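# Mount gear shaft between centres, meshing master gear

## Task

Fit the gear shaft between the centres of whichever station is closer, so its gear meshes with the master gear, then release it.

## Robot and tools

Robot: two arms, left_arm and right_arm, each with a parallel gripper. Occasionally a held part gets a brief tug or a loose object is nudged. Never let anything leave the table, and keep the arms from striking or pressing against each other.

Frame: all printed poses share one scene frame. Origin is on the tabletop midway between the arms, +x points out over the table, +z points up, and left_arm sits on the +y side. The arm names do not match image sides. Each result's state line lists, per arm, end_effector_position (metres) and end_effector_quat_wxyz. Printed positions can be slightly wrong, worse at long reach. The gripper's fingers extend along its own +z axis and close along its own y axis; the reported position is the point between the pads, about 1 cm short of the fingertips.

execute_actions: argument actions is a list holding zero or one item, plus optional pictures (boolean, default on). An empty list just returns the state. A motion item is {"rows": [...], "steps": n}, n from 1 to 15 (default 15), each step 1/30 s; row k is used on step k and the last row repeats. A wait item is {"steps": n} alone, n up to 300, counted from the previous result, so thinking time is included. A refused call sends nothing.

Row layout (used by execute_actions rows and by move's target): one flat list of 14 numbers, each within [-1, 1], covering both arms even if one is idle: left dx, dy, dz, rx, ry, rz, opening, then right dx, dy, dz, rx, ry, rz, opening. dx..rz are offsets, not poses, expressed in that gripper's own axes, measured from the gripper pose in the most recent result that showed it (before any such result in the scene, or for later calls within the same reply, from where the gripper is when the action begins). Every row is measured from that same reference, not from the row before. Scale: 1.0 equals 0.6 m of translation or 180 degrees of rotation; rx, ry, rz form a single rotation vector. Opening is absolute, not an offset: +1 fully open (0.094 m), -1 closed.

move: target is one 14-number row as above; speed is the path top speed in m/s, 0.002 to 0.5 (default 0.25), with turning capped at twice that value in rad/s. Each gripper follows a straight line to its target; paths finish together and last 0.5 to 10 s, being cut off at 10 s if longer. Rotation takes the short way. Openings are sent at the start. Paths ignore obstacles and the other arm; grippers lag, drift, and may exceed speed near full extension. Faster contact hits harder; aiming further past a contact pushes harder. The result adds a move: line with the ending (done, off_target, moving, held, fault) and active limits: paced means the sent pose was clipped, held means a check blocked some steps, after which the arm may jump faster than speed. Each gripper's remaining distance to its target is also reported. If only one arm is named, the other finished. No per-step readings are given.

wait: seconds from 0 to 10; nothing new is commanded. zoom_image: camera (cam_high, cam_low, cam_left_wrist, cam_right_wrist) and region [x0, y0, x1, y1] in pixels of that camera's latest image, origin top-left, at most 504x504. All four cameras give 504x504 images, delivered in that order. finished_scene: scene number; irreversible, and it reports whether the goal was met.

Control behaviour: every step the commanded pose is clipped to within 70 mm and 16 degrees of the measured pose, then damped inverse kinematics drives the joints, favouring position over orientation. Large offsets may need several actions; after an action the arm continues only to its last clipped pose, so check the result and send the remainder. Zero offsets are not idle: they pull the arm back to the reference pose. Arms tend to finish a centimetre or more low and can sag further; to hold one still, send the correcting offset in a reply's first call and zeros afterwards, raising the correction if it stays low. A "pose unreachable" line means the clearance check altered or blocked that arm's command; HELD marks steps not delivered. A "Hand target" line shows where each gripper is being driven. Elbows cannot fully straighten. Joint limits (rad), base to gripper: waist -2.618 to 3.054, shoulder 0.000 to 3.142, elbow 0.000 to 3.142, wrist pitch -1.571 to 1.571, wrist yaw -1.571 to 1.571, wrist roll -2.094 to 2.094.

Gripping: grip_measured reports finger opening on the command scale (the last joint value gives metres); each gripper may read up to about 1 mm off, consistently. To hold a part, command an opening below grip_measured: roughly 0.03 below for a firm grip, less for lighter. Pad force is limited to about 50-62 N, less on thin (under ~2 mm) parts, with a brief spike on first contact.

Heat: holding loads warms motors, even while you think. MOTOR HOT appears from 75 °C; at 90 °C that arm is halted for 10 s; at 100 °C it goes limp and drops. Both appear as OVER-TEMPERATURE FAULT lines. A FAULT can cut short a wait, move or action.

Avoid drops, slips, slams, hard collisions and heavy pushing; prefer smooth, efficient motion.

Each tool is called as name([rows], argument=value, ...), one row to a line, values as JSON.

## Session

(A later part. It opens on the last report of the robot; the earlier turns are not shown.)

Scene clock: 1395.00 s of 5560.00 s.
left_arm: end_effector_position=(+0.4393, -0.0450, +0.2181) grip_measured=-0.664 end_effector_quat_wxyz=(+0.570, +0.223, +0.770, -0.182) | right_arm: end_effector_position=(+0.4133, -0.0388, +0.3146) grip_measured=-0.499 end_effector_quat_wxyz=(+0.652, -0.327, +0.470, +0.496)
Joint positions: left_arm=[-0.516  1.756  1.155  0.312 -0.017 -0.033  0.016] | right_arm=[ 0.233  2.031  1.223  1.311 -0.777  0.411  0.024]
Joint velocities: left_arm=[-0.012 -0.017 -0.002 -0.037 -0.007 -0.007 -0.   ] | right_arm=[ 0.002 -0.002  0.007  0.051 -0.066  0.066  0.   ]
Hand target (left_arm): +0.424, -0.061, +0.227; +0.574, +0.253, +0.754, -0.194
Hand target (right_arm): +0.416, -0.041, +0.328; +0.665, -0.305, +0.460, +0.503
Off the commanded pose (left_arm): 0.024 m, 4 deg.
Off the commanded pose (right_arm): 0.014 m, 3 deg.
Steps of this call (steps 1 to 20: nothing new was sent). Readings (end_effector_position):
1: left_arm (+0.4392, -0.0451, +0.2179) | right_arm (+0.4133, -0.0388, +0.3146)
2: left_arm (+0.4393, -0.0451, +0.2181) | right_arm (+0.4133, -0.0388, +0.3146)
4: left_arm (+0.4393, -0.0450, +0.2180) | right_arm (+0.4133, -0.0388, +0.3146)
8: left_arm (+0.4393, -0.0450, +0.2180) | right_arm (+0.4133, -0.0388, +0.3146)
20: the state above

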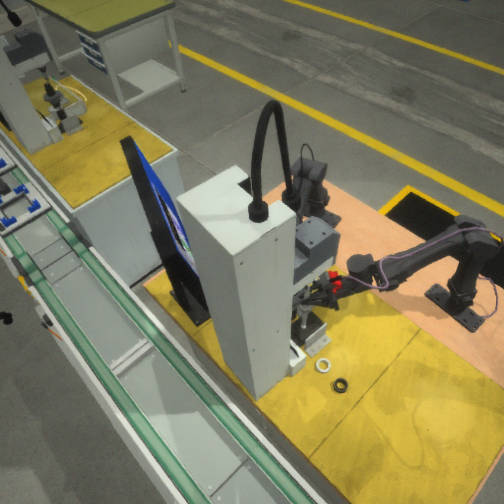

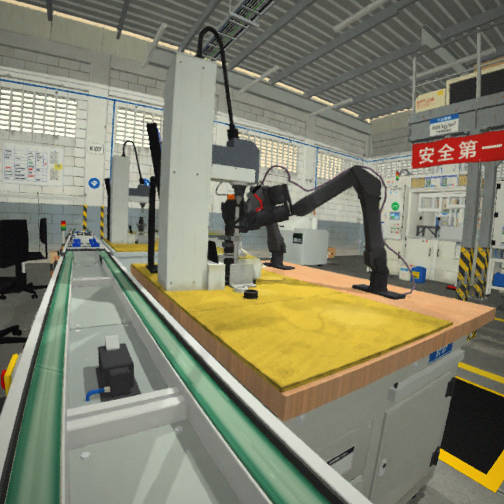

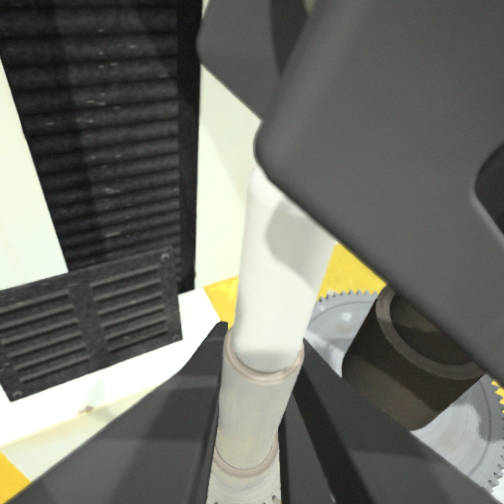

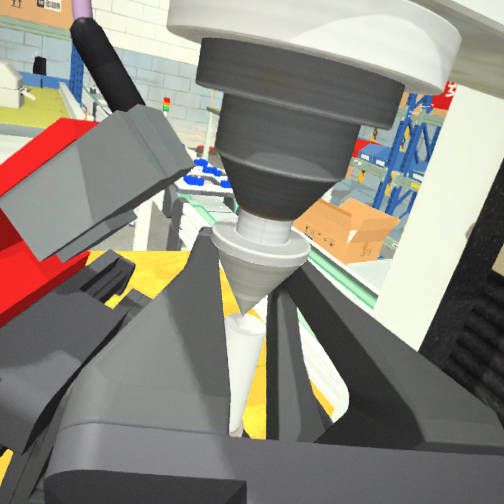

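execute_actions([
  {"rows": [[-0.0115,-0.0366,-0.0105,0.018,-0.006,0.0131,-0.72,-0.021,-0.004,0.0068,0.006,-0.015,0.0035,-0.5],[-0.0115,-0.0366,-0.0108,0.018,-0.0062,0.0131,-0.72,-0.02,-0.004,0.0065,0.006,-0.013,0.0035,-0.5],[-0.0115,-0.0366,-0.0111,0.018,-0.0064,0.0131,-0.72,-0.019,-0.004,0.0062,0.006,-0.011,0.0035,-0.5],[-0.0115,-0.0366,-0.0114,0.018,-0.0066,0.0131,-0.72,-0.018,-0.004,0.0059,0.006,-0.009,0.0035,-0.5],[-0.0115,-0.0366,-0.0117,0.018,-0.0068,0.0131,-0.72,-0.0165,-0.004,0.0056,0.006,-0.007,0.0035,-0.5],[-0.0115,-0.0366,-0.012,0.018,-0.007,0.0131,-0.72,-0.015,-0.004,0.0053,0.006,-0.005,0.0035,-0.5],[-0.0115,-0.0366,-0.0123,0.018,-0.0072,0.0131,-0.72,-0.0135,-0.004,0.005,0.006,-0.003,0.0035,-0.5],[-0.0115,-0.0366,-0.0126,0.018,-0.0074,0.0131,-0.72,-0.012,-0.004,0.0047,0.006,-0.001,0.0035,-0.5],[-0.0115,-0.0366,-0.013,0.018,-0.0076,0.0131,-0.72,-0.0105,-0.004,0.0044,0.006,0.001,0.0035,-0.5],[-0.0115,-0.0366,-0.013,0.018,-0.0078,0.0131,-0.72,-0.009,-0.004,0.0041,0.006,0.003,0.0035,-0.5],[-0.0115,-0.0366,-0.013,0.018,-0.008,0.0131,-0.72,-0.008,-0.004,0.004,0.006,0.005,0.0035,-0.5]], "steps": 15},
], pictures=false)

execute_actions([
  {"steps": 20},
])

zoom_image(camera="cam_right_wrist", region=[180, 230, 320, 370])

Scene clock: 1416.67 s of 5560.00 s.
left_arm: end_effector_position=(+0.4370, -0.0462, +0.2180) grip_measured=-0.664 end_effector_quat_wxyz=(+0.573, +0.228, +0.767, -0.180) | right_arm: end_effector_position=(+0.4134, -0.0380, +0.3129) grip_measured=-0.499 end_effector_quat_wxyz=(+0.651, -0.333, +0.474, +0.491)
Joint positions: left_arm=[-0.521  1.753  1.144  0.326 -0.019 -0.021  0.016] | right_arm=[ 0.233  2.024  1.223  1.285 -0.784  0.389  0.024]
Joint velocities: left_arm=[-0.007 -0.032 -0.017  0.037  0.066  0.007 -0.   ] | right_arm=[ 0.017 -0.022 -0.002 -0.139 -0.037  0.051 -0.001]
Hand target (left_arm): +0.423, -0.060, +0.227; +0.576, +0.252, +0.753, -0.194
Hand target (right_arm): +0.416, -0.039, +0.320; +0.649, -0.322, +0.481, +0.493
Off the commanded pose (left_arm): 0.022 m, 4 deg.
Off the commanded pose (right_arm): 0.007 m, 2 deg.
Steps of this call (steps 1 to 90: nothing new was sent; then 18.17 s passed at rest; steps 91 to 105: all 15 steps of this action). Readings (end_effector_position):
91: left_arm (+0.4394, -0.0450, +0.2181) | right_arm (+0.4133, -0.0388, +0.3146)
92: left_arm (+0.4394, -0.0450, +0.2181) | right_arm (+0.4133, -0.0388, +0.3146)
94: left_arm (+0.4394, -0.0450, +0.2181) | right_arm (+0.4133, -0.0388, +0.3145)
98: left_arm (+0.4386, -0.0452, +0.2178) | right_arm (+0.4134, -0.0385, +0.3138)
105: the state above

Scene clock: 1417.33 s of 5560.00 s.
left_arm: end_effector_position=(+0.4369, -0.0464, +0.2180) grip_measured=-0.664 end_effector_quat_wxyz=(+0.573, +0.229, +0.766, -0.180) | right_arm: end_effector_position=(+0.4135, -0.0378, +0.3125) grip_measured=-0.499 end_effector_quat_wxyz=(+0.650, -0.334, +0.475, +0.490)
Joint positions: left_arm=[-0.521  1.753  1.144  0.327 -0.019 -0.02   0.016] | right_arm=[ 0.233  2.023  1.223  1.278 -0.785  0.385  0.024]
Joint velocities: left_arm=[-0.007 -0.017 -0.012 -0.007  0.037  0.007  0.001] | right_arm=[-0.017 -0.007 -0.022 -0.007 -0.051  0.095 -0.   ]
Hand target (left_arm): +0.423, -0.060, +0.227; +0.576, +0.252, +0.753, -0.194
Hand target (right_arm): +0.416, -0.039, +0.320; +0.649, -0.322, +0.481, +0.493
Off the commanded pose (left_arm): 0.022 m, 4 deg.
Off the commanded pose (right_arm): 0.008 m, 2 deg.
Steps of this call (steps 1 to 20: nothing new was sent). Readings (end_effector_position):
1: left_arm (+0.4369, -0.0464, +0.2181) | right_arm (+0.4134, -0.0379, +0.3128)
2: left_arm (+0.4369, -0.0464, +0.2180) | right_arm (+0.4134, -0.0379, +0.3128)
4: left_arm (+0.4369, -0.0464, +0.2180) | right_arm (+0.4134, -0.0378, +0.3126)
8: left_arm (+0.4369, -0.0464, +0.2180) | right_arm (+0.4135, -0.0378, +0.3126)
20: the state above

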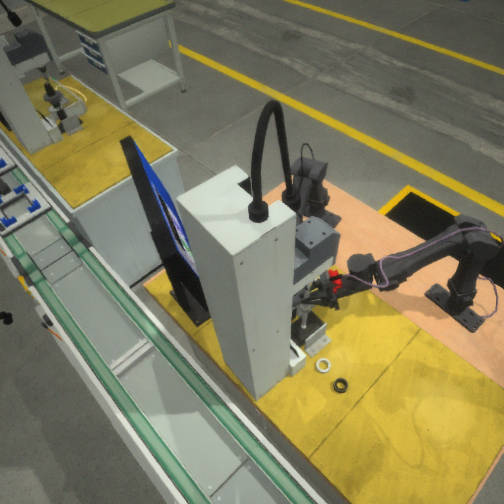

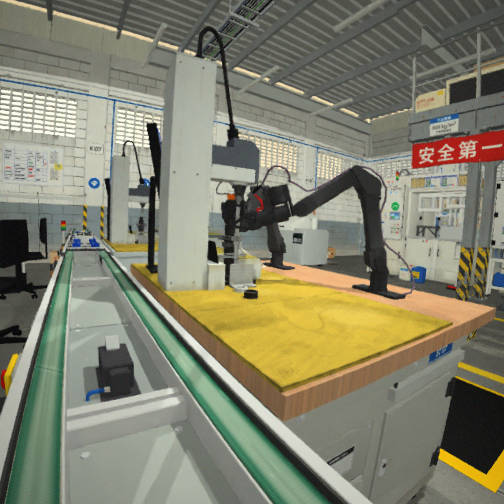

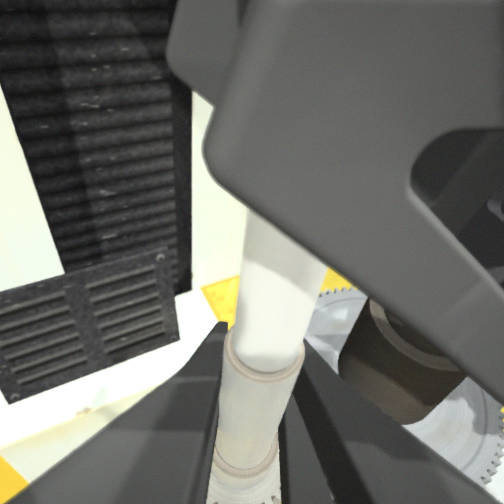

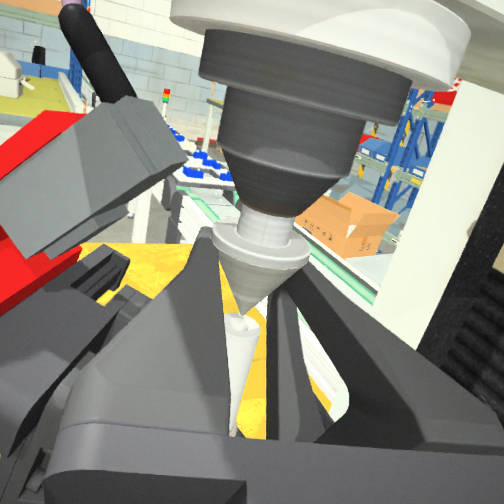

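Region (180, 230, 320, 370) of cam_right_wrist's 504x504 image, scaled by 3.600, with more detail than that image has.

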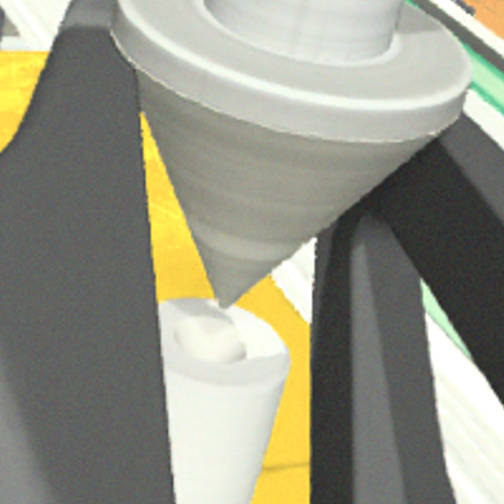

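execute_actions([
  {"rows": [[-0.0116,-0.032,-0.008,0.017,-0.006,0.009,-0.72,-0.011,-0.004,0.004,0.006,0.001,0.0035,-0.5],[-0.0116,-0.032,-0.008,0.017,-0.006,0.009,-0.72,-0.01,-0.004,0.004,0.006,0.003,0.0035,-0.5],[-0.0116,-0.032,-0.008,0.017,-0.006,0.009,-0.72,-0.009,-0.004,0.004,0.006,0.005,0.0035,-0.5],[-0.0116,-0.032,-0.008,0.017,-0.006,0.009,-0.72,-0.008,-0.004,0.004,0.006,0.007,0.0035,-0.5],[-0.0116,-0.032,-0.008,0.017,-0.006,0.009,-0.72,-0.007,-0.004,0.004,0.006,0.009,0.0035,-0.5],[-0.0116,-0.032,-0.008,0.017,-0.006,0.009,-0.72,-0.006,-0.004,0.004,0.006,0.011,0.0035,-0.5],[-0.0116,-0.032,-0.008,0.017,-0.006,0.009,-0.72,-0.005,-0.004,0.004,0.006,0.013,0.0035,-0.5],[-0.0116,-0.032,-0.008,0.017,-0.006,0.009,-0.72,-0.004,-0.004,0.004,0.006,0.015,0.0035,-0.5],[-0.0116,-0.032,-0.008,0.017,-0.006,0.009,-0.72,-0.003,-0.004,0.004,0.006,0.017,0.0035,-0.5],[-0.0116,-0.032,-0.008,0.017,-0.006,0.009,-0.72,-0.002,-0.004,0.004,0.006,0.019,0.0035,-0.5],[-0.0116,-0.032,-0.008,0.017,-0.006,0.009,-0.72,-0.001,-0.004,0.004,0.006,0.021,0.0035,-0.5],[-0.0116,-0.032,-0.008,0.017,-0.006,0.009,-0.72,0,-0.004,0.004,0.006,0.023,0.0035,-0.5]], "steps": 15},
], pictures=false)

execute_actions([
  {"steps": 20},
])

zoom_image(camera="cam_right_wrist", region=[180, 230, 320, 370])

Scene clock: 1431.93 s of 5560.00 s.
left_arm: end_effector_position=(+0.4369, -0.0464, +0.2180) grip_measured=-0.664 end_effector_quat_wxyz=(+0.573, +0.229, +0.766, -0.180) | right_arm: end_effector_position=(+0.4140, -0.0370, +0.3073) grip_measured=-0.499 end_effector_quat_wxyz=(+0.637, -0.351, +0.494, +0.477)
Joint positions: left_arm=[-0.521  1.753  1.144  0.327 -0.019 -0.02   0.016] | right_arm=[ 0.228  1.99   1.223  1.164 -0.812  0.32   0.024]
Joint velocities: left_arm=[ 0.002 -0.012 -0.002  0.022 -0.051  0.022 -0.001] | right_arm=[-0.007 -0.037  0.017 -0.183 -0.007 -0.081  0.   ]
Hand target (left_arm): +0.424, -0.060, +0.226; +0.576, +0.253, +0.753, -0.195
Hand target (right_arm): +0.416, -0.036, +0.313; +0.633, -0.343, +0.504, +0.478
Off the commanded pose (left_arm): 0.021 m, 4 deg.
Off the commanded pose (right_arm): 0.006 m, 2 deg.
Steps of this call (steps 1 to 90: nothing new was sent; then 11.10 s passed at rest; steps 91 to 105: all 15 steps of this action). Readings (end_effector_position):
91: left_arm (+0.4369, -0.0464, +0.2180) | right_arm (+0.4135, -0.0377, +0.3122)
92: left_arm (+0.4369, -0.0464, +0.2180) | right_arm (+0.4135, -0.0377, +0.3123)
94: left_arm (+0.4369, -0.0464, +0.2180) | right_arm (+0.4138, -0.0375, +0.3118)
98: left_arm (+0.4369, -0.0464, +0.2180) | right_arm (+0.4140, -0.0374, +0.3101)
105: the state above

Scene clock: 1432.60 s of 5560.00 s.
left_arm: end_effector_position=(+0.4369, -0.0464, +0.2180) grip_measured=-0.664 end_effector_quat_wxyz=(+0.573, +0.229, +0.766, -0.180) | right_arm: end_effector_position=(+0.4143, -0.0369, +0.3064) grip_measured=-0.499 end_effector_quat_wxyz=(+0.636, -0.353, +0.496, +0.474)
Joint positions: left_arm=[-0.521  1.753  1.144  0.327 -0.019 -0.02   0.016] | right_arm=[ 0.227  1.986  1.223  1.147 -0.813  0.308  0.024]
Joint velocities: left_arm=[ 0.002  0.007  0.002 -0.007 -0.007  0.007 -0.   ] | right_arm=[-0.022 -0.012 -0.017 -0.007  0.007  0.125 -0.001]
Hand target (left_arm): +0.424, -0.060, +0.226; +0.576, +0.253, +0.753, -0.195
Hand target (right_arm): +0.417, -0.036, +0.313; +0.633, -0.343, +0.504, +0.478
Off the commanded pose (left_arm): 0.021 m, 4 deg.
Off the commanded pose (right_arm): 0.007 m, 2 deg.
Steps of this call (steps 1 to 20: nothing new was sent). Readings (end_effector_position):
1: left_arm (+0.4369, -0.0464, +0.2180) | right_arm (+0.4141, -0.0371, +0.3070)
2: left_arm (+0.4369, -0.0464, +0.2180) | right_arm (+0.4142, -0.0370, +0.3068)
4: left_arm (+0.4369, -0.0464, +0.2180) | right_arm (+0.4142, -0.0369, +0.3066)
8: left_arm (+0.4369, -0.0464, +0.2180) | right_arm (+0.4142, -0.0369, +0.3066)
20: the state above

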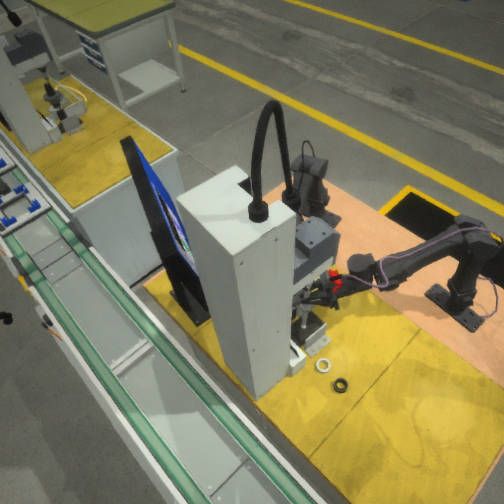

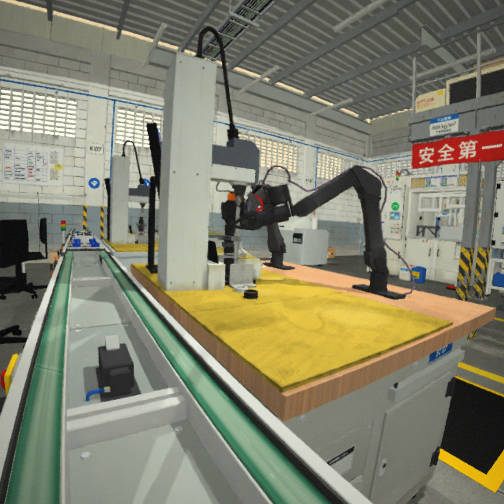

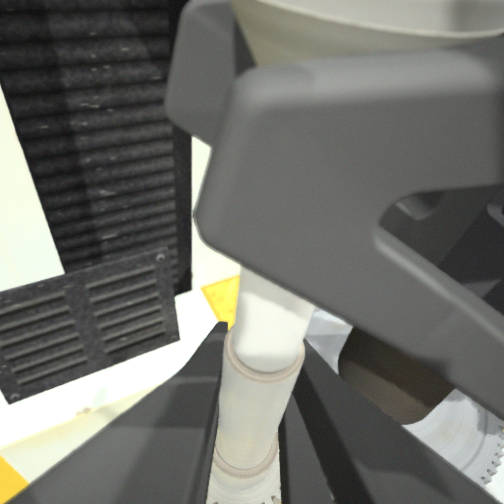

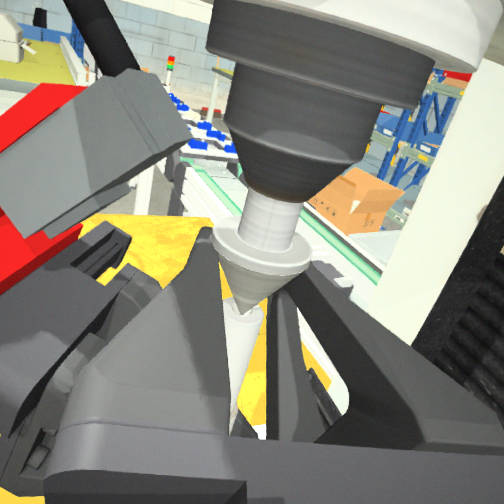

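Region (180, 230, 320, 370) of cam_right_wrist's 504x504 image, scaled by 3.600, with more detail than that image has.

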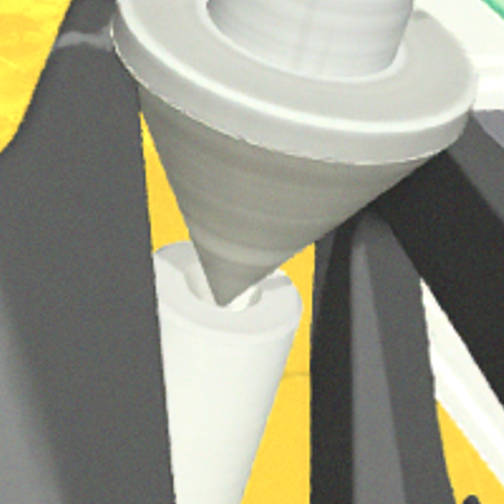

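execute_actions(actions=[])

Scene clock: 1450.40 s of 5560.00 s.
left_arm: end_effector_position=(+0.4369, -0.0464, +0.2180) grip_measured=-0.664 end_effector_quat_wxyz=(+0.573, +0.229, +0.766, -0.180) | right_arm: end_effector_position=(+0.4143, -0.0369, +0.3064) grip_measured=-0.499 end_effector_quat_wxyz=(+0.636, -0.353, +0.496, +0.474)
Joint positions: left_arm=[-0.521  1.753  1.144  0.327 -0.019 -0.02   0.016] | right_arm=[ 0.227  1.986  1.223  1.147 -0.813  0.308  0.024]
Joint velocities: left_arm=[-0.012 -0.007  0.002  0.007 -0.022 -0.022 -0.001] | right_arm=[-0.002  0.002  0.012 -0.007 -0.007 -0.022 -0.   ]
Hand target (left_arm): +0.424, -0.060, +0.226; +0.576, +0.253, +0.753, -0.195
Hand target (right_arm): +0.417, -0.036, +0.313; +0.633, -0.343, +0.504, +0.478
Off the commanded pose (left_arm): 0.021 m, 4 deg.
Off the commanded pose (right_arm): 0.007 m, 2 deg.
Steps of this call (steps 1 to 90: nothing new was sent; then 14.80 s passed at rest). Readings (end_effector_position):
1: left_arm (+0.4369, -0.0464, +0.2180) | right_arm (+0.4143, -0.0369, +0.3064)
2: left_arm (+0.4369, -0.0464, +0.2180) | right_arm (+0.4143, -0.0369, +0.3064)
4: left_arm (+0.4369, -0.0464, +0.2180) | right_arm (+0.4143, -0.0369, +0.3064)
8: left_arm (+0.4369, -0.0464, +0.2180) | right_arm (+0.4143, -0.0369, +0.3064)
90: the state above

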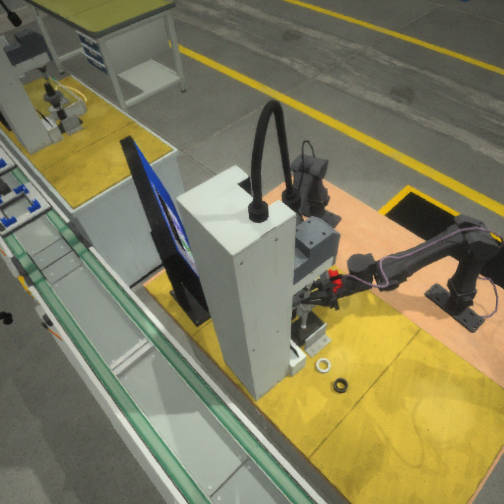

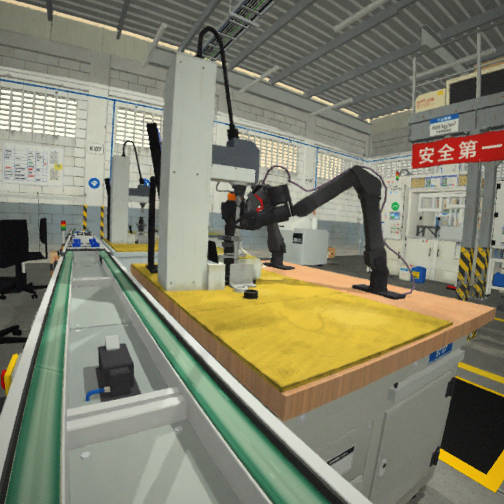

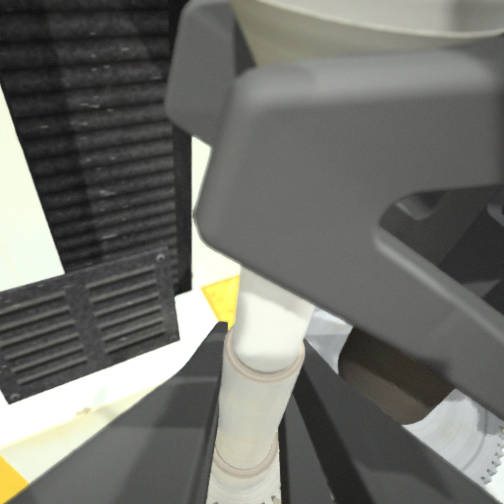

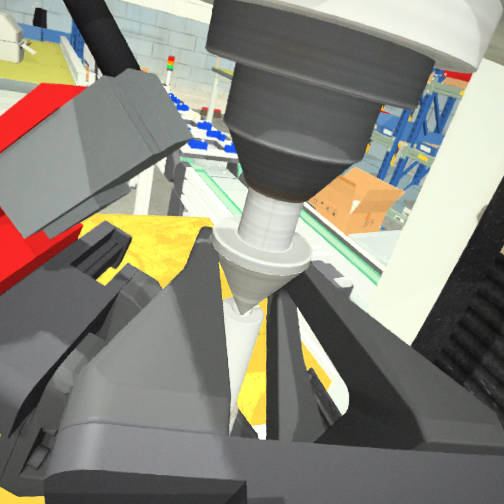

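zoom_image(camera="cam_right_wrist", region=[180, 230, 320, 370])

Region (180, 230, 320, 370) of cam_right_wrist's 504x504 image, scaled by 3.600, with more detail than that image has.

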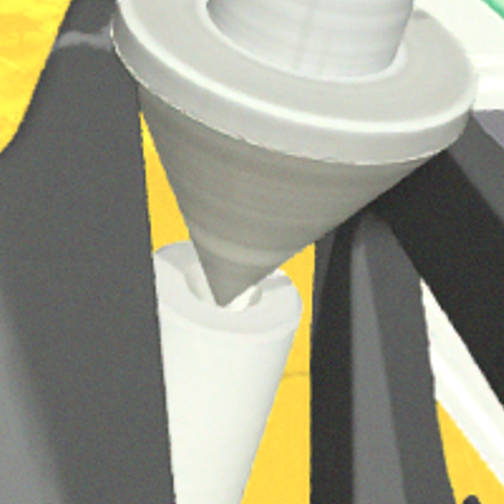

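execute_actions([
  {"rows": [[-0.0116,-0.036,-0.008,0.017,-0.006,0.009,-0.72, -0.011,-0.004,0.004,0.006,0.0,0.0035,-0.5],[-0.0116,-0.036,-0.008,0.017,-0.006,0.009,-0.72, -0.010,-0.004,0.004,0.006,0.002,0.0035,-0.5],[-0.0116,-0.036,-0.008,0.017,-0.006,0.009,-0.72, -0.009,-0.004,0.004,0.006,0.004,0.0035,-0.5],[-0.0116,-0.036,-0.008,0.017,-0.006,0.009,-0.72, -0.008,-0.004,0.004,0.006,0.006,0.0035,-0.5],[-0.0116,-0.036,-0.008,0.017,-0.006,0.009,-0.72, -0.007,-0.004,0.004,0.006,0.008,0.0035,-0.5],[-0.0116,-0.036,-0.008,0.017,-0.006,0.009,-0.72, -0.006,-0.004,0.004,0.006,0.010,0.0035,-0.5],[-0.0116,-0.036,-0.008,0.017,-0.006,0.009,-0.72, -0.005,-0.004,0.004,0.006,0.012,0.0035,-0.5],[-0.0116,-0.036,-0.008,0.017,-0.006,0.009,-0.72, -0.004,-0.004,0.004,0.006,0.014,0.0035,-0.5],[-0.0116,-0.036,-0.008,0.017,-0.006,0.009,-0.72, -0.003,-0.004,0.004,0.006,0.016,0.0035,-0.5],[-0.0116,-0.036,-0.008,0.017,-0.006,0.009,-0.72, -0.002,-0.004,0.004,0.006,0.018,0.0035,-0.5],[-0.0116,-0.036,-0.008,0.017,-0.006,0.009,-0.72, -0.001,-0.004,0.004,0.006,0.020,0.0035,-0.5],[-0.0116,-0.036,-0.008,0.017,-0.006,0.009,-0.72, 0.0,-0.004,0.004,0.006,0.023,0.0035,-0.5]], "steps": 15},
])

zoom_image(camera="cam_right_wrist", region=[180, 230, 320, 370])

Scene clock: 1465.10 s of 5560.00 s.
left_arm: end_effector_position=(+0.4363, -0.0473, +0.2182) grip_measured=-0.664 end_effector_quat_wxyz=(+0.574, +0.229, +0.766, -0.178) | right_arm: end_effector_position=(+0.4148, -0.0370, +0.3015) grip_measured=-0.499 end_effector_quat_wxyz=(+0.624, -0.366, +0.514, +0.460)
Joint positions: left_arm=[-0.525  1.753  1.144  0.327 -0.025 -0.018  0.016] | right_arm=[ 0.224  1.955  1.223  1.037 -0.826  0.243  0.024]
Joint velocities: left_arm=[-0.002 -0.017 -0.027  0.051 -0.066  0.081 -0.001] | right_arm=[-0.017 -0.042  0.002 -0.125  0.051 -0.125 -0.   ]
Hand target (left_arm): +0.423, -0.062, +0.226; +0.576, +0.253, +0.753, -0.195
Hand target (right_arm): +0.417, -0.036, +0.307; +0.618, -0.361, +0.524, +0.461
Off the commanded pose (left_arm): 0.022 m, 4 deg.
Off the commanded pose (right_arm): 0.006 m, 2 deg.
Steps of this call (steps 1 to 90: nothing new was sent; then 11.20 s passed at rest; steps 91 to 105: all 15 steps of this action). Readings (end_effector_position):
91: left_arm (+0.4368, -0.0465, +0.2180) | right_arm (+0.4143, -0.0369, +0.3064)
92: left_arm (+0.4368, -0.0466, +0.2181) | right_arm (+0.4143, -0.0368, +0.3061)
94: left_arm (+0.4366, -0.0468, +0.2181) | right_arm (+0.4144, -0.0368, +0.3059)
98: left_arm (+0.4365, -0.0470, +0.2181) | right_arm (+0.4145, -0.0369, +0.3043)
105: the state above

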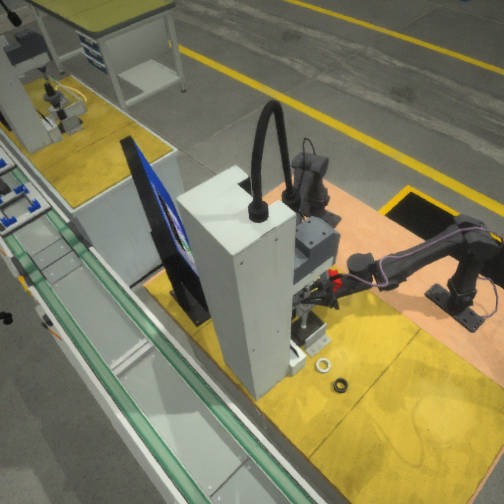

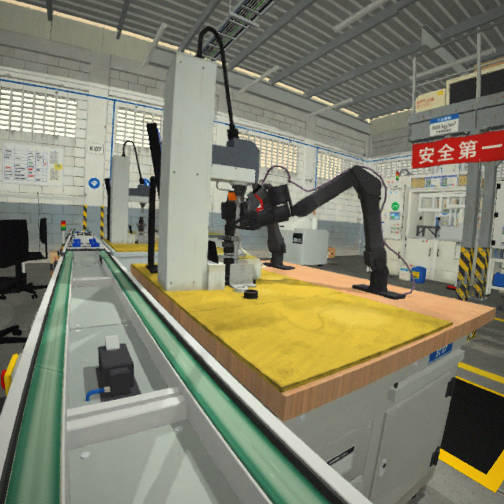

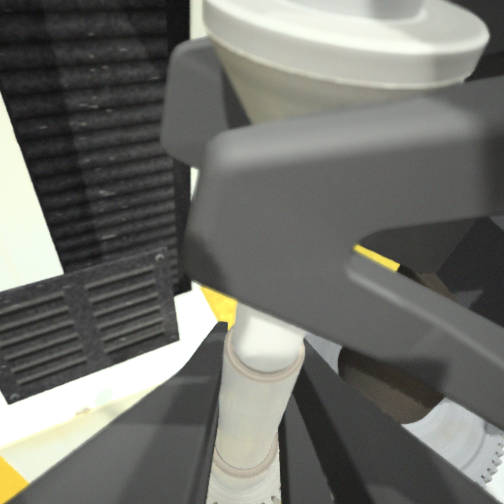

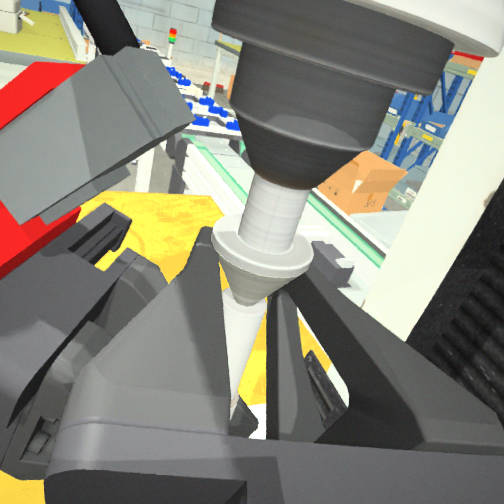

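Region (180, 230, 320, 370) of cam_right_wrist's 504x504 image, scaled by 3.600, with more detail than that image has.

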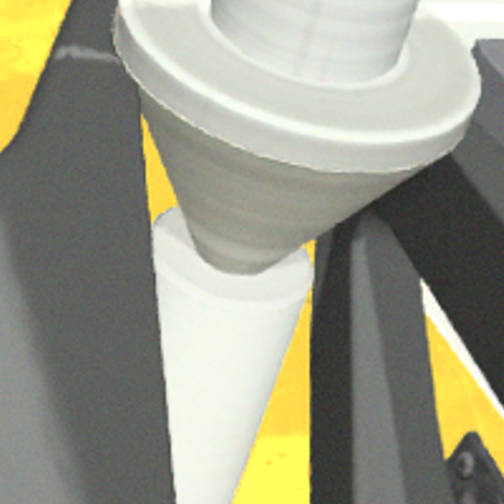

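execute_actions([
  {"rows": [[-0.0116,-0.030,-0.008,0.017,-0.006,0.009,-0.72, -0.009,-0.004,0.004,0.006,0.0,0.0035,-0.5],[-0.0116,-0.030,-0.008,0.017,-0.006,0.009,-0.72, -0.008,-0.004,0.004,0.006,0.002,0.0035,-0.48],[-0.0116,-0.030,-0.008,0.017,-0.006,0.009,-0.72, -0.007,-0.004,0.004,0.006,0.004,0.0035,-0.46],[-0.0116,-0.030,-0.008,0.017,-0.006,0.009,-0.72, -0.006,-0.004,0.004,0.006,0.006,0.0035,-0.44],[-0.0116,-0.030,-0.008,0.017,-0.006,0.009,-0.72, -0.005,-0.004,0.004,0.006,0.008,0.0035,-0.42],[-0.0116,-0.030,-0.008,0.017,-0.006,0.009,-0.72, -0.004,-0.004,0.004,0.006,0.010,0.0035,-0.40],[-0.0116,-0.030,-0.008,0.017,-0.006,0.009,-0.72, -0.003,-0.004,0.004,0.006,0.012,0.0035,-0.38],[-0.0116,-0.030,-0.008,0.017,-0.006,0.009,-0.72, -0.003,-0.004,0.004,0.006,0.014,0.0035,-0.36],[-0.0116,-0.030,-0.008,0.017,-0.006,0.009,-0.72, -0.003,-0.004,0.004,0.006,0.014,0.0035,-0.34],[-0.0116,-0.030,-0.008,0.017,-0.006,0.009,-0.72, -0.003,-0.004,0.004,0.006,0.014,0.0035,-0.30]], "steps": 15},
])

zoom_image(camera="cam_right_wrist", region=[160, 200, 340, 380])

Scene clock: 1476.83 s of 5560.00 s.
left_arm: end_effector_position=(+0.4364, -0.0473, +0.2183) grip_measured=-0.664 end_effector_quat_wxyz=(+0.574, +0.229, +0.766, -0.178) | right_arm: end_effector_position=(+0.4158, -0.0373, +0.2988) grip_measured=-0.301 end_effector_quat_wxyz=(+0.619, -0.369, +0.526, +0.452)
Joint positions: left_arm=[-0.525  1.753  1.144  0.328 -0.025 -0.017  0.016] | right_arm=[ 0.224  1.937  1.223  0.973 -0.82   0.211  0.033]
Joint velocities: left_arm=[-0.007  0.012  0.017 -0.051 -0.007 -0.007 -0.   ] | right_arm=[-0.002 -0.032  0.007 -0.051 -0.095 -0.037  0.001]
Hand target (left_arm): +0.424, -0.060, +0.226; +0.577, +0.253, +0.752, -0.192
Hand target (right_arm): +0.418, -0.036, +0.304; +0.614, -0.367, +0.533, +0.451
Off the commanded pose (left_arm): 0.020 m, 4 deg.
Off the commanded pose (right_arm): 0.005 m, 1 deg.
Steps of this call (steps 1 to 90: nothing new was sent; then 8.23 s passed at rest; steps 91 to 105: all 15 steps of this action). Readings (end_effector_position):
91: left_arm (+0.4364, -0.0473, +0.2183) | right_arm (+0.4150, -0.0370, +0.3008)
92: left_arm (+0.4364, -0.0473, +0.2183) | right_arm (+0.4151, -0.0371, +0.3008)
94: left_arm (+0.4364, -0.0473, +0.2183) | right_arm (+0.4154, -0.0372, +0.3008)
98: left_arm (+0.4364, -0.0473, +0.2183) | right_arm (+0.4158, -0.0373, +0.3001)
105: the state above

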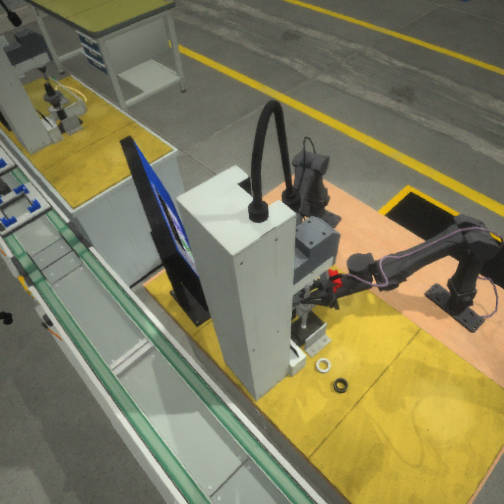

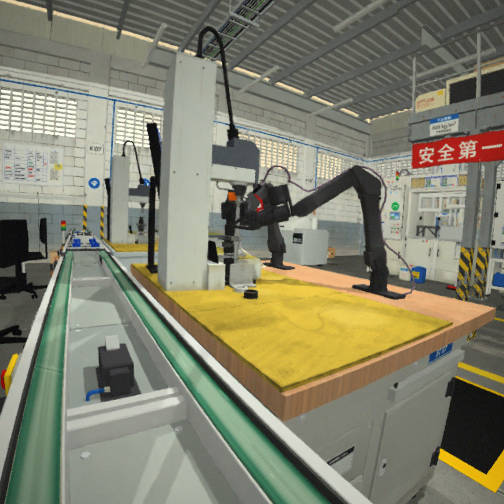

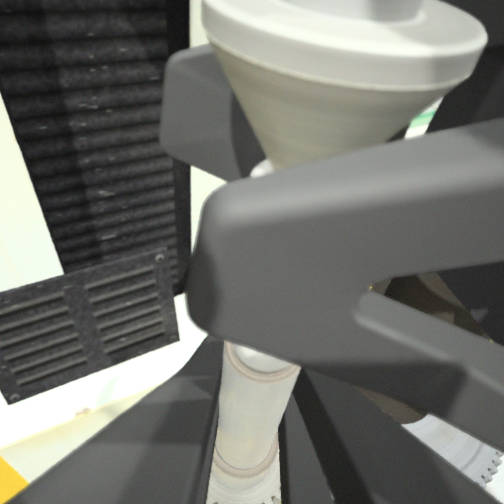

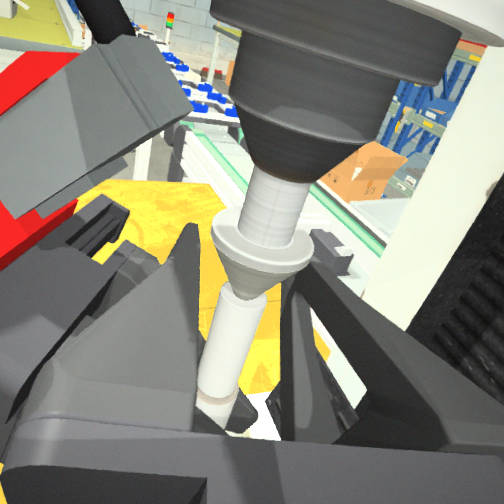

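Region (160, 200, 340, 380) of cam_right_wrist's 504x504 image, scaled by 2.800, with more detail than that image has.

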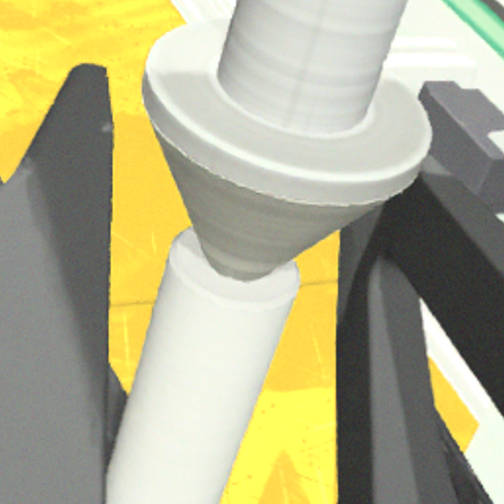

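move(target=[-0.0116,-0.010,-0.003,0.006,-0.006,0.003,-0.72, -0.020,0.0,-0.075,0.0,0.0,0.0,-0.3], speed=0.04)

Scene clock: 1488.33 s of 5560.00 s.
left_arm: end_effector_position=(+0.4367, -0.0470, +0.2181) grip_measured=-0.664 end_effector_quat_wxyz=(+0.574, +0.228, +0.766, -0.177) | right_arm: end_effector_position=(+0.4053, -0.0768, +0.2976) grip_measured=-0.301 end_effector_quat_wxyz=(+0.616, -0.371, +0.530, +0.450)
Joint positions: left_arm=[-0.525  1.753  1.144  0.328 -0.028 -0.018  0.016] | right_arm=[ 0.139  1.856  1.11   1.014 -0.904  0.233  0.033]
Joint velocities: left_arm=[-0.012  0.002  0.017 -0.007 -0.022 -0.095  0.001] | right_arm=[ 0.007 -0.012 -0.012  0.037  0.022 -0.007  0.   ]
Hand target (left_arm): +0.433, -0.052, +0.226; +0.580, +0.237, +0.757, -0.185
Hand target (right_arm): +0.401, -0.081, +0.303; +0.618, -0.370, +0.526, +0.451
Off the commanded pose (left_arm): 0.010 m, 2 deg.
Off the commanded pose (right_arm): 0.008 m, 1 deg.
After step 90, 7.03 s passed at rest.
move: done

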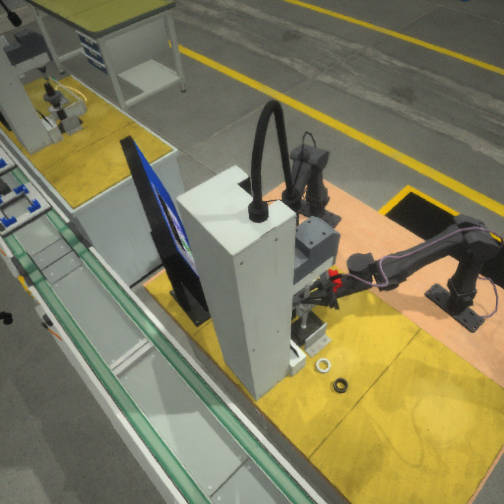

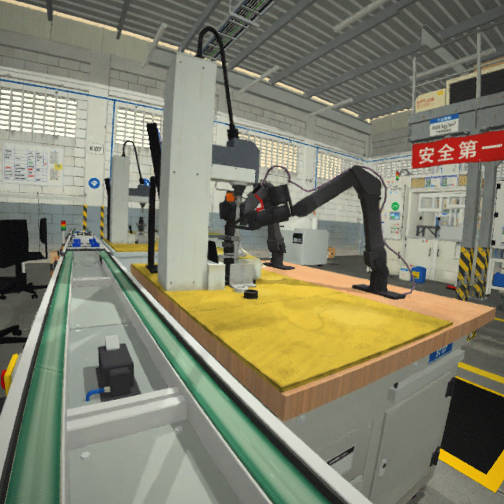

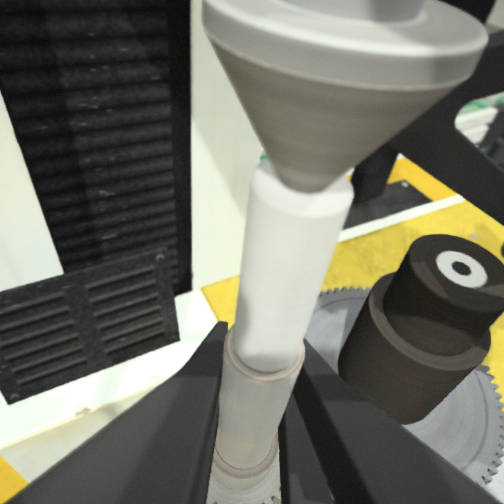

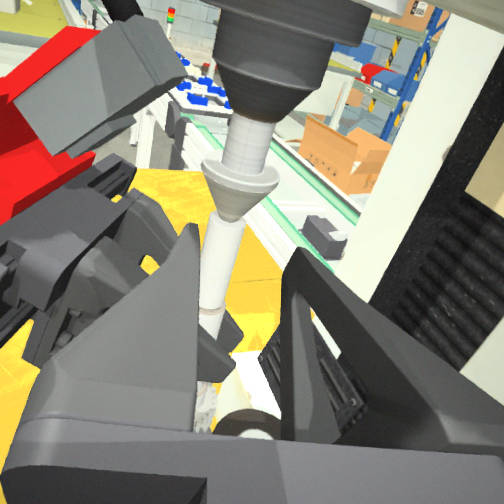

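move(target=[-0.008,0.0,0.0,0.0,-0.004,0.0,-0.4, -0.03,0.0,-0.12,0.0,0.0,0.0,-0.3], speed=0.06)

Scene clock: 1493.17 s of 5560.00 s.
left_arm: end_effector_position=(+0.4370, -0.0472, +0.2195) grip_measured=-0.402 end_effector_quat_wxyz=(+0.576, +0.227, +0.764, -0.178) | right_arm: end_effector_position=(+0.3866, -0.1435, +0.2990) grip_measured=-0.301 end_effector_quat_wxyz=(+0.613, -0.372, +0.533, +0.449)
Joint positions: left_arm=[-0.525  1.753  1.144  0.334 -0.028 -0.018  0.028] | right_arm=[-0.027  1.743  0.964  1.102 -1.065  0.307  0.033]
Joint velocities: left_arm=[ 0.002 -0.002 -0.022 -0.007 -0.051  0.022  0.   ] | right_arm=[-0.012 -0.022 -0.002  0.051 -0.037 -0.051  0.001]
Hand target (left_arm): +0.438, -0.048, +0.223; +0.579, +0.227, +0.762, -0.179
Hand target (right_arm): +0.382, -0.146, +0.303; +0.615, -0.372, +0.531, +0.449
Off the commanded pose (left_arm): 0.003 m, 0 deg.
Off the commanded pose (right_arm): 0.007 m, 1 deg.
After step 90, 0.23 s passed at rest.
move: done

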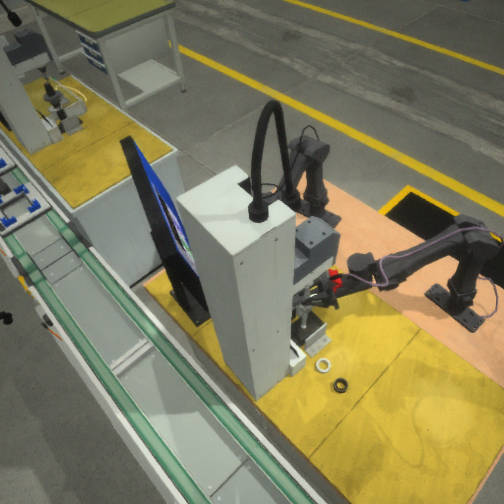

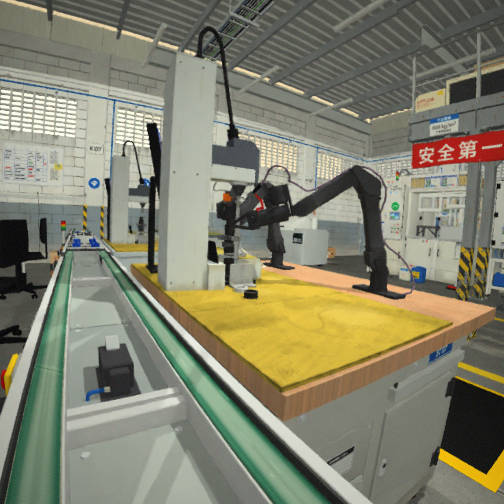

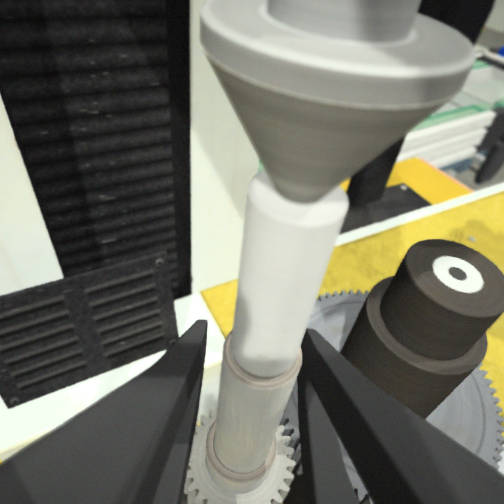

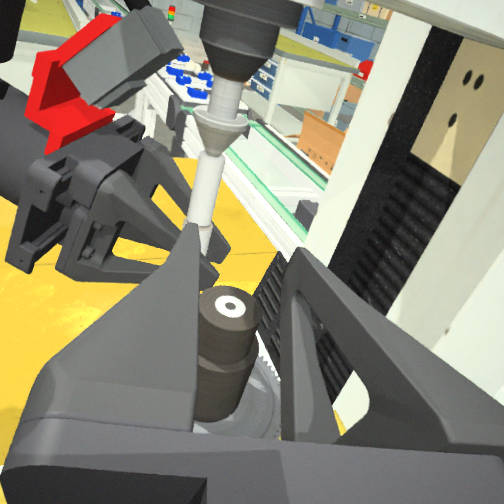

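move(target=[0.025,0.0,-0.128,0.0,0.0,0.0,-0.4, -0.008,0.0,-0.005,0.0,0.0,0.0,-0.3], speed=0.05)

Scene clock: 1500.63 s of 5560.00 s.
left_arm: end_effector_position=(+0.3779, -0.0052, +0.2290) grip_measured=-0.402 end_effector_quat_wxyz=(+0.582, +0.226, +0.760, -0.180) | right_arm: end_effector_position=(+0.3853, -0.1431, +0.2989) grip_measured=-0.301 end_effector_quat_wxyz=(+0.611, -0.375, +0.532, +0.450)
Joint positions: left_arm=[-0.525  1.47   0.872  0.336 -0.028 -0.018  0.028] | right_arm=[-0.027  1.743  0.964  1.103 -1.072  0.309  0.033]
Joint velocities: left_arm=[-0.012  0.002  0.007 -0.022 -0.022  0.022 -0.   ] | right_arm=[ 0.007 -0.012 -0.002  0.007 -0.066  0.022 -0.001]
Hand target (left_arm): +0.373, -0.003, +0.226; +0.576, +0.228, +0.764, -0.178
Hand target (right_arm): +0.386, -0.147, +0.303; +0.613, -0.373, +0.533, +0.449
Off the commanded pose (left_arm): 0.007 m, 1 deg.
Off the commanded pose (right_arm): 0.006 m, 0 deg.
After step 90, 2.60 s passed at rest.
move: done

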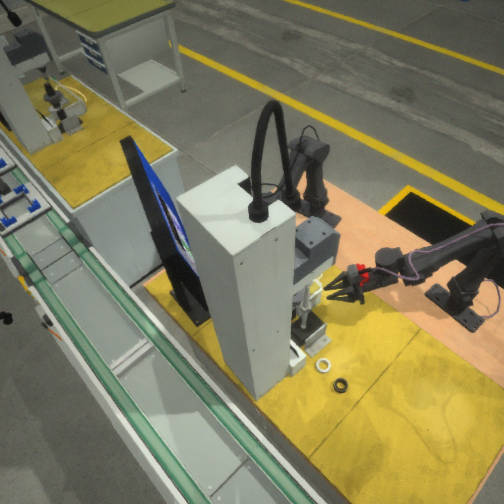

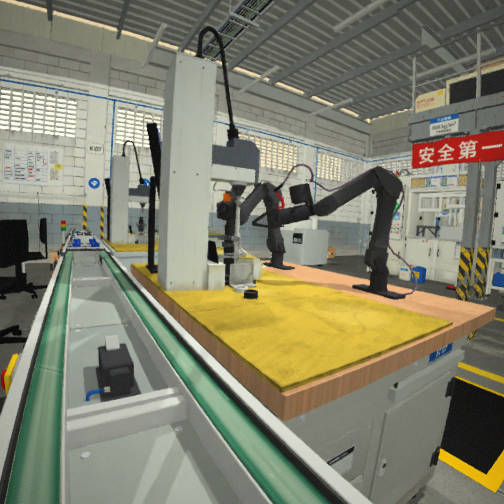

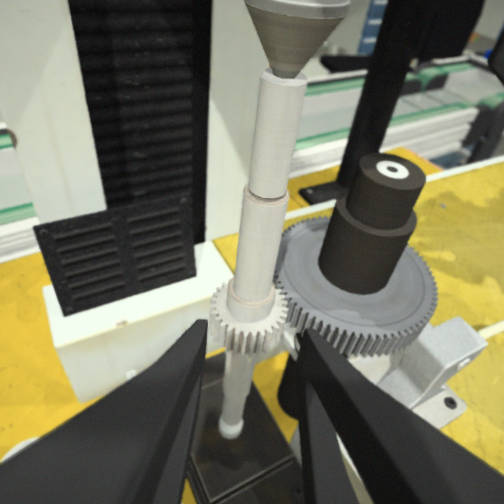

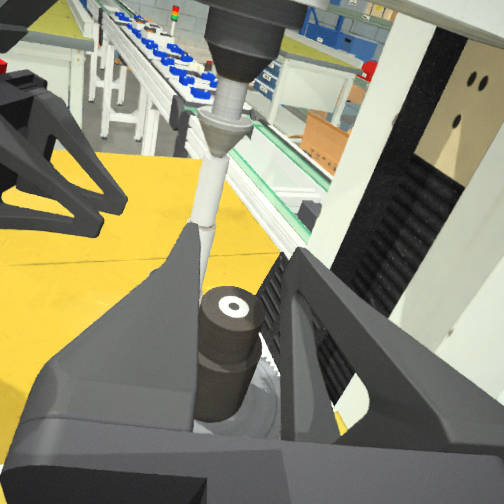

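zoom_image(camera="cam_left_wrist", region=[200, 250, 340, 390])

Region (200, 250, 340, 390) of cam_left_wrist's 504x504 image, scaled by 3.600, with more detail than that image has.

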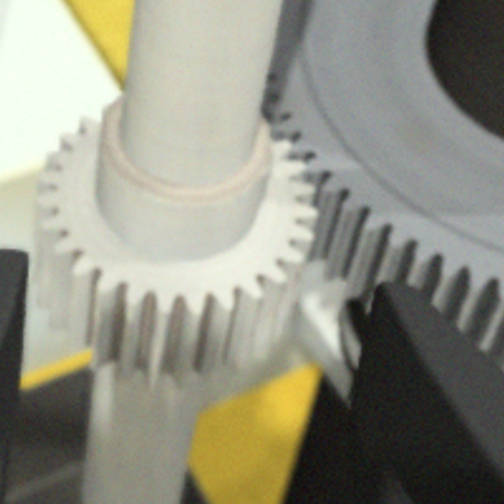

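zoom_image(camera="cam_left_wrist", region=[255, 265, 315, 325])

Region (255, 265, 315, 325) of cam_left_wrist's 504x504 image, scaled by 8.400, with more detail than that image has.

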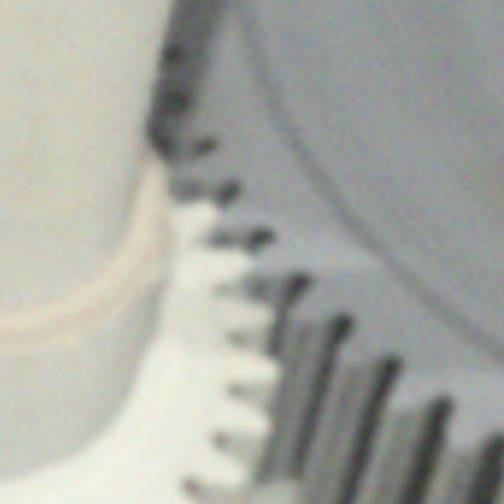

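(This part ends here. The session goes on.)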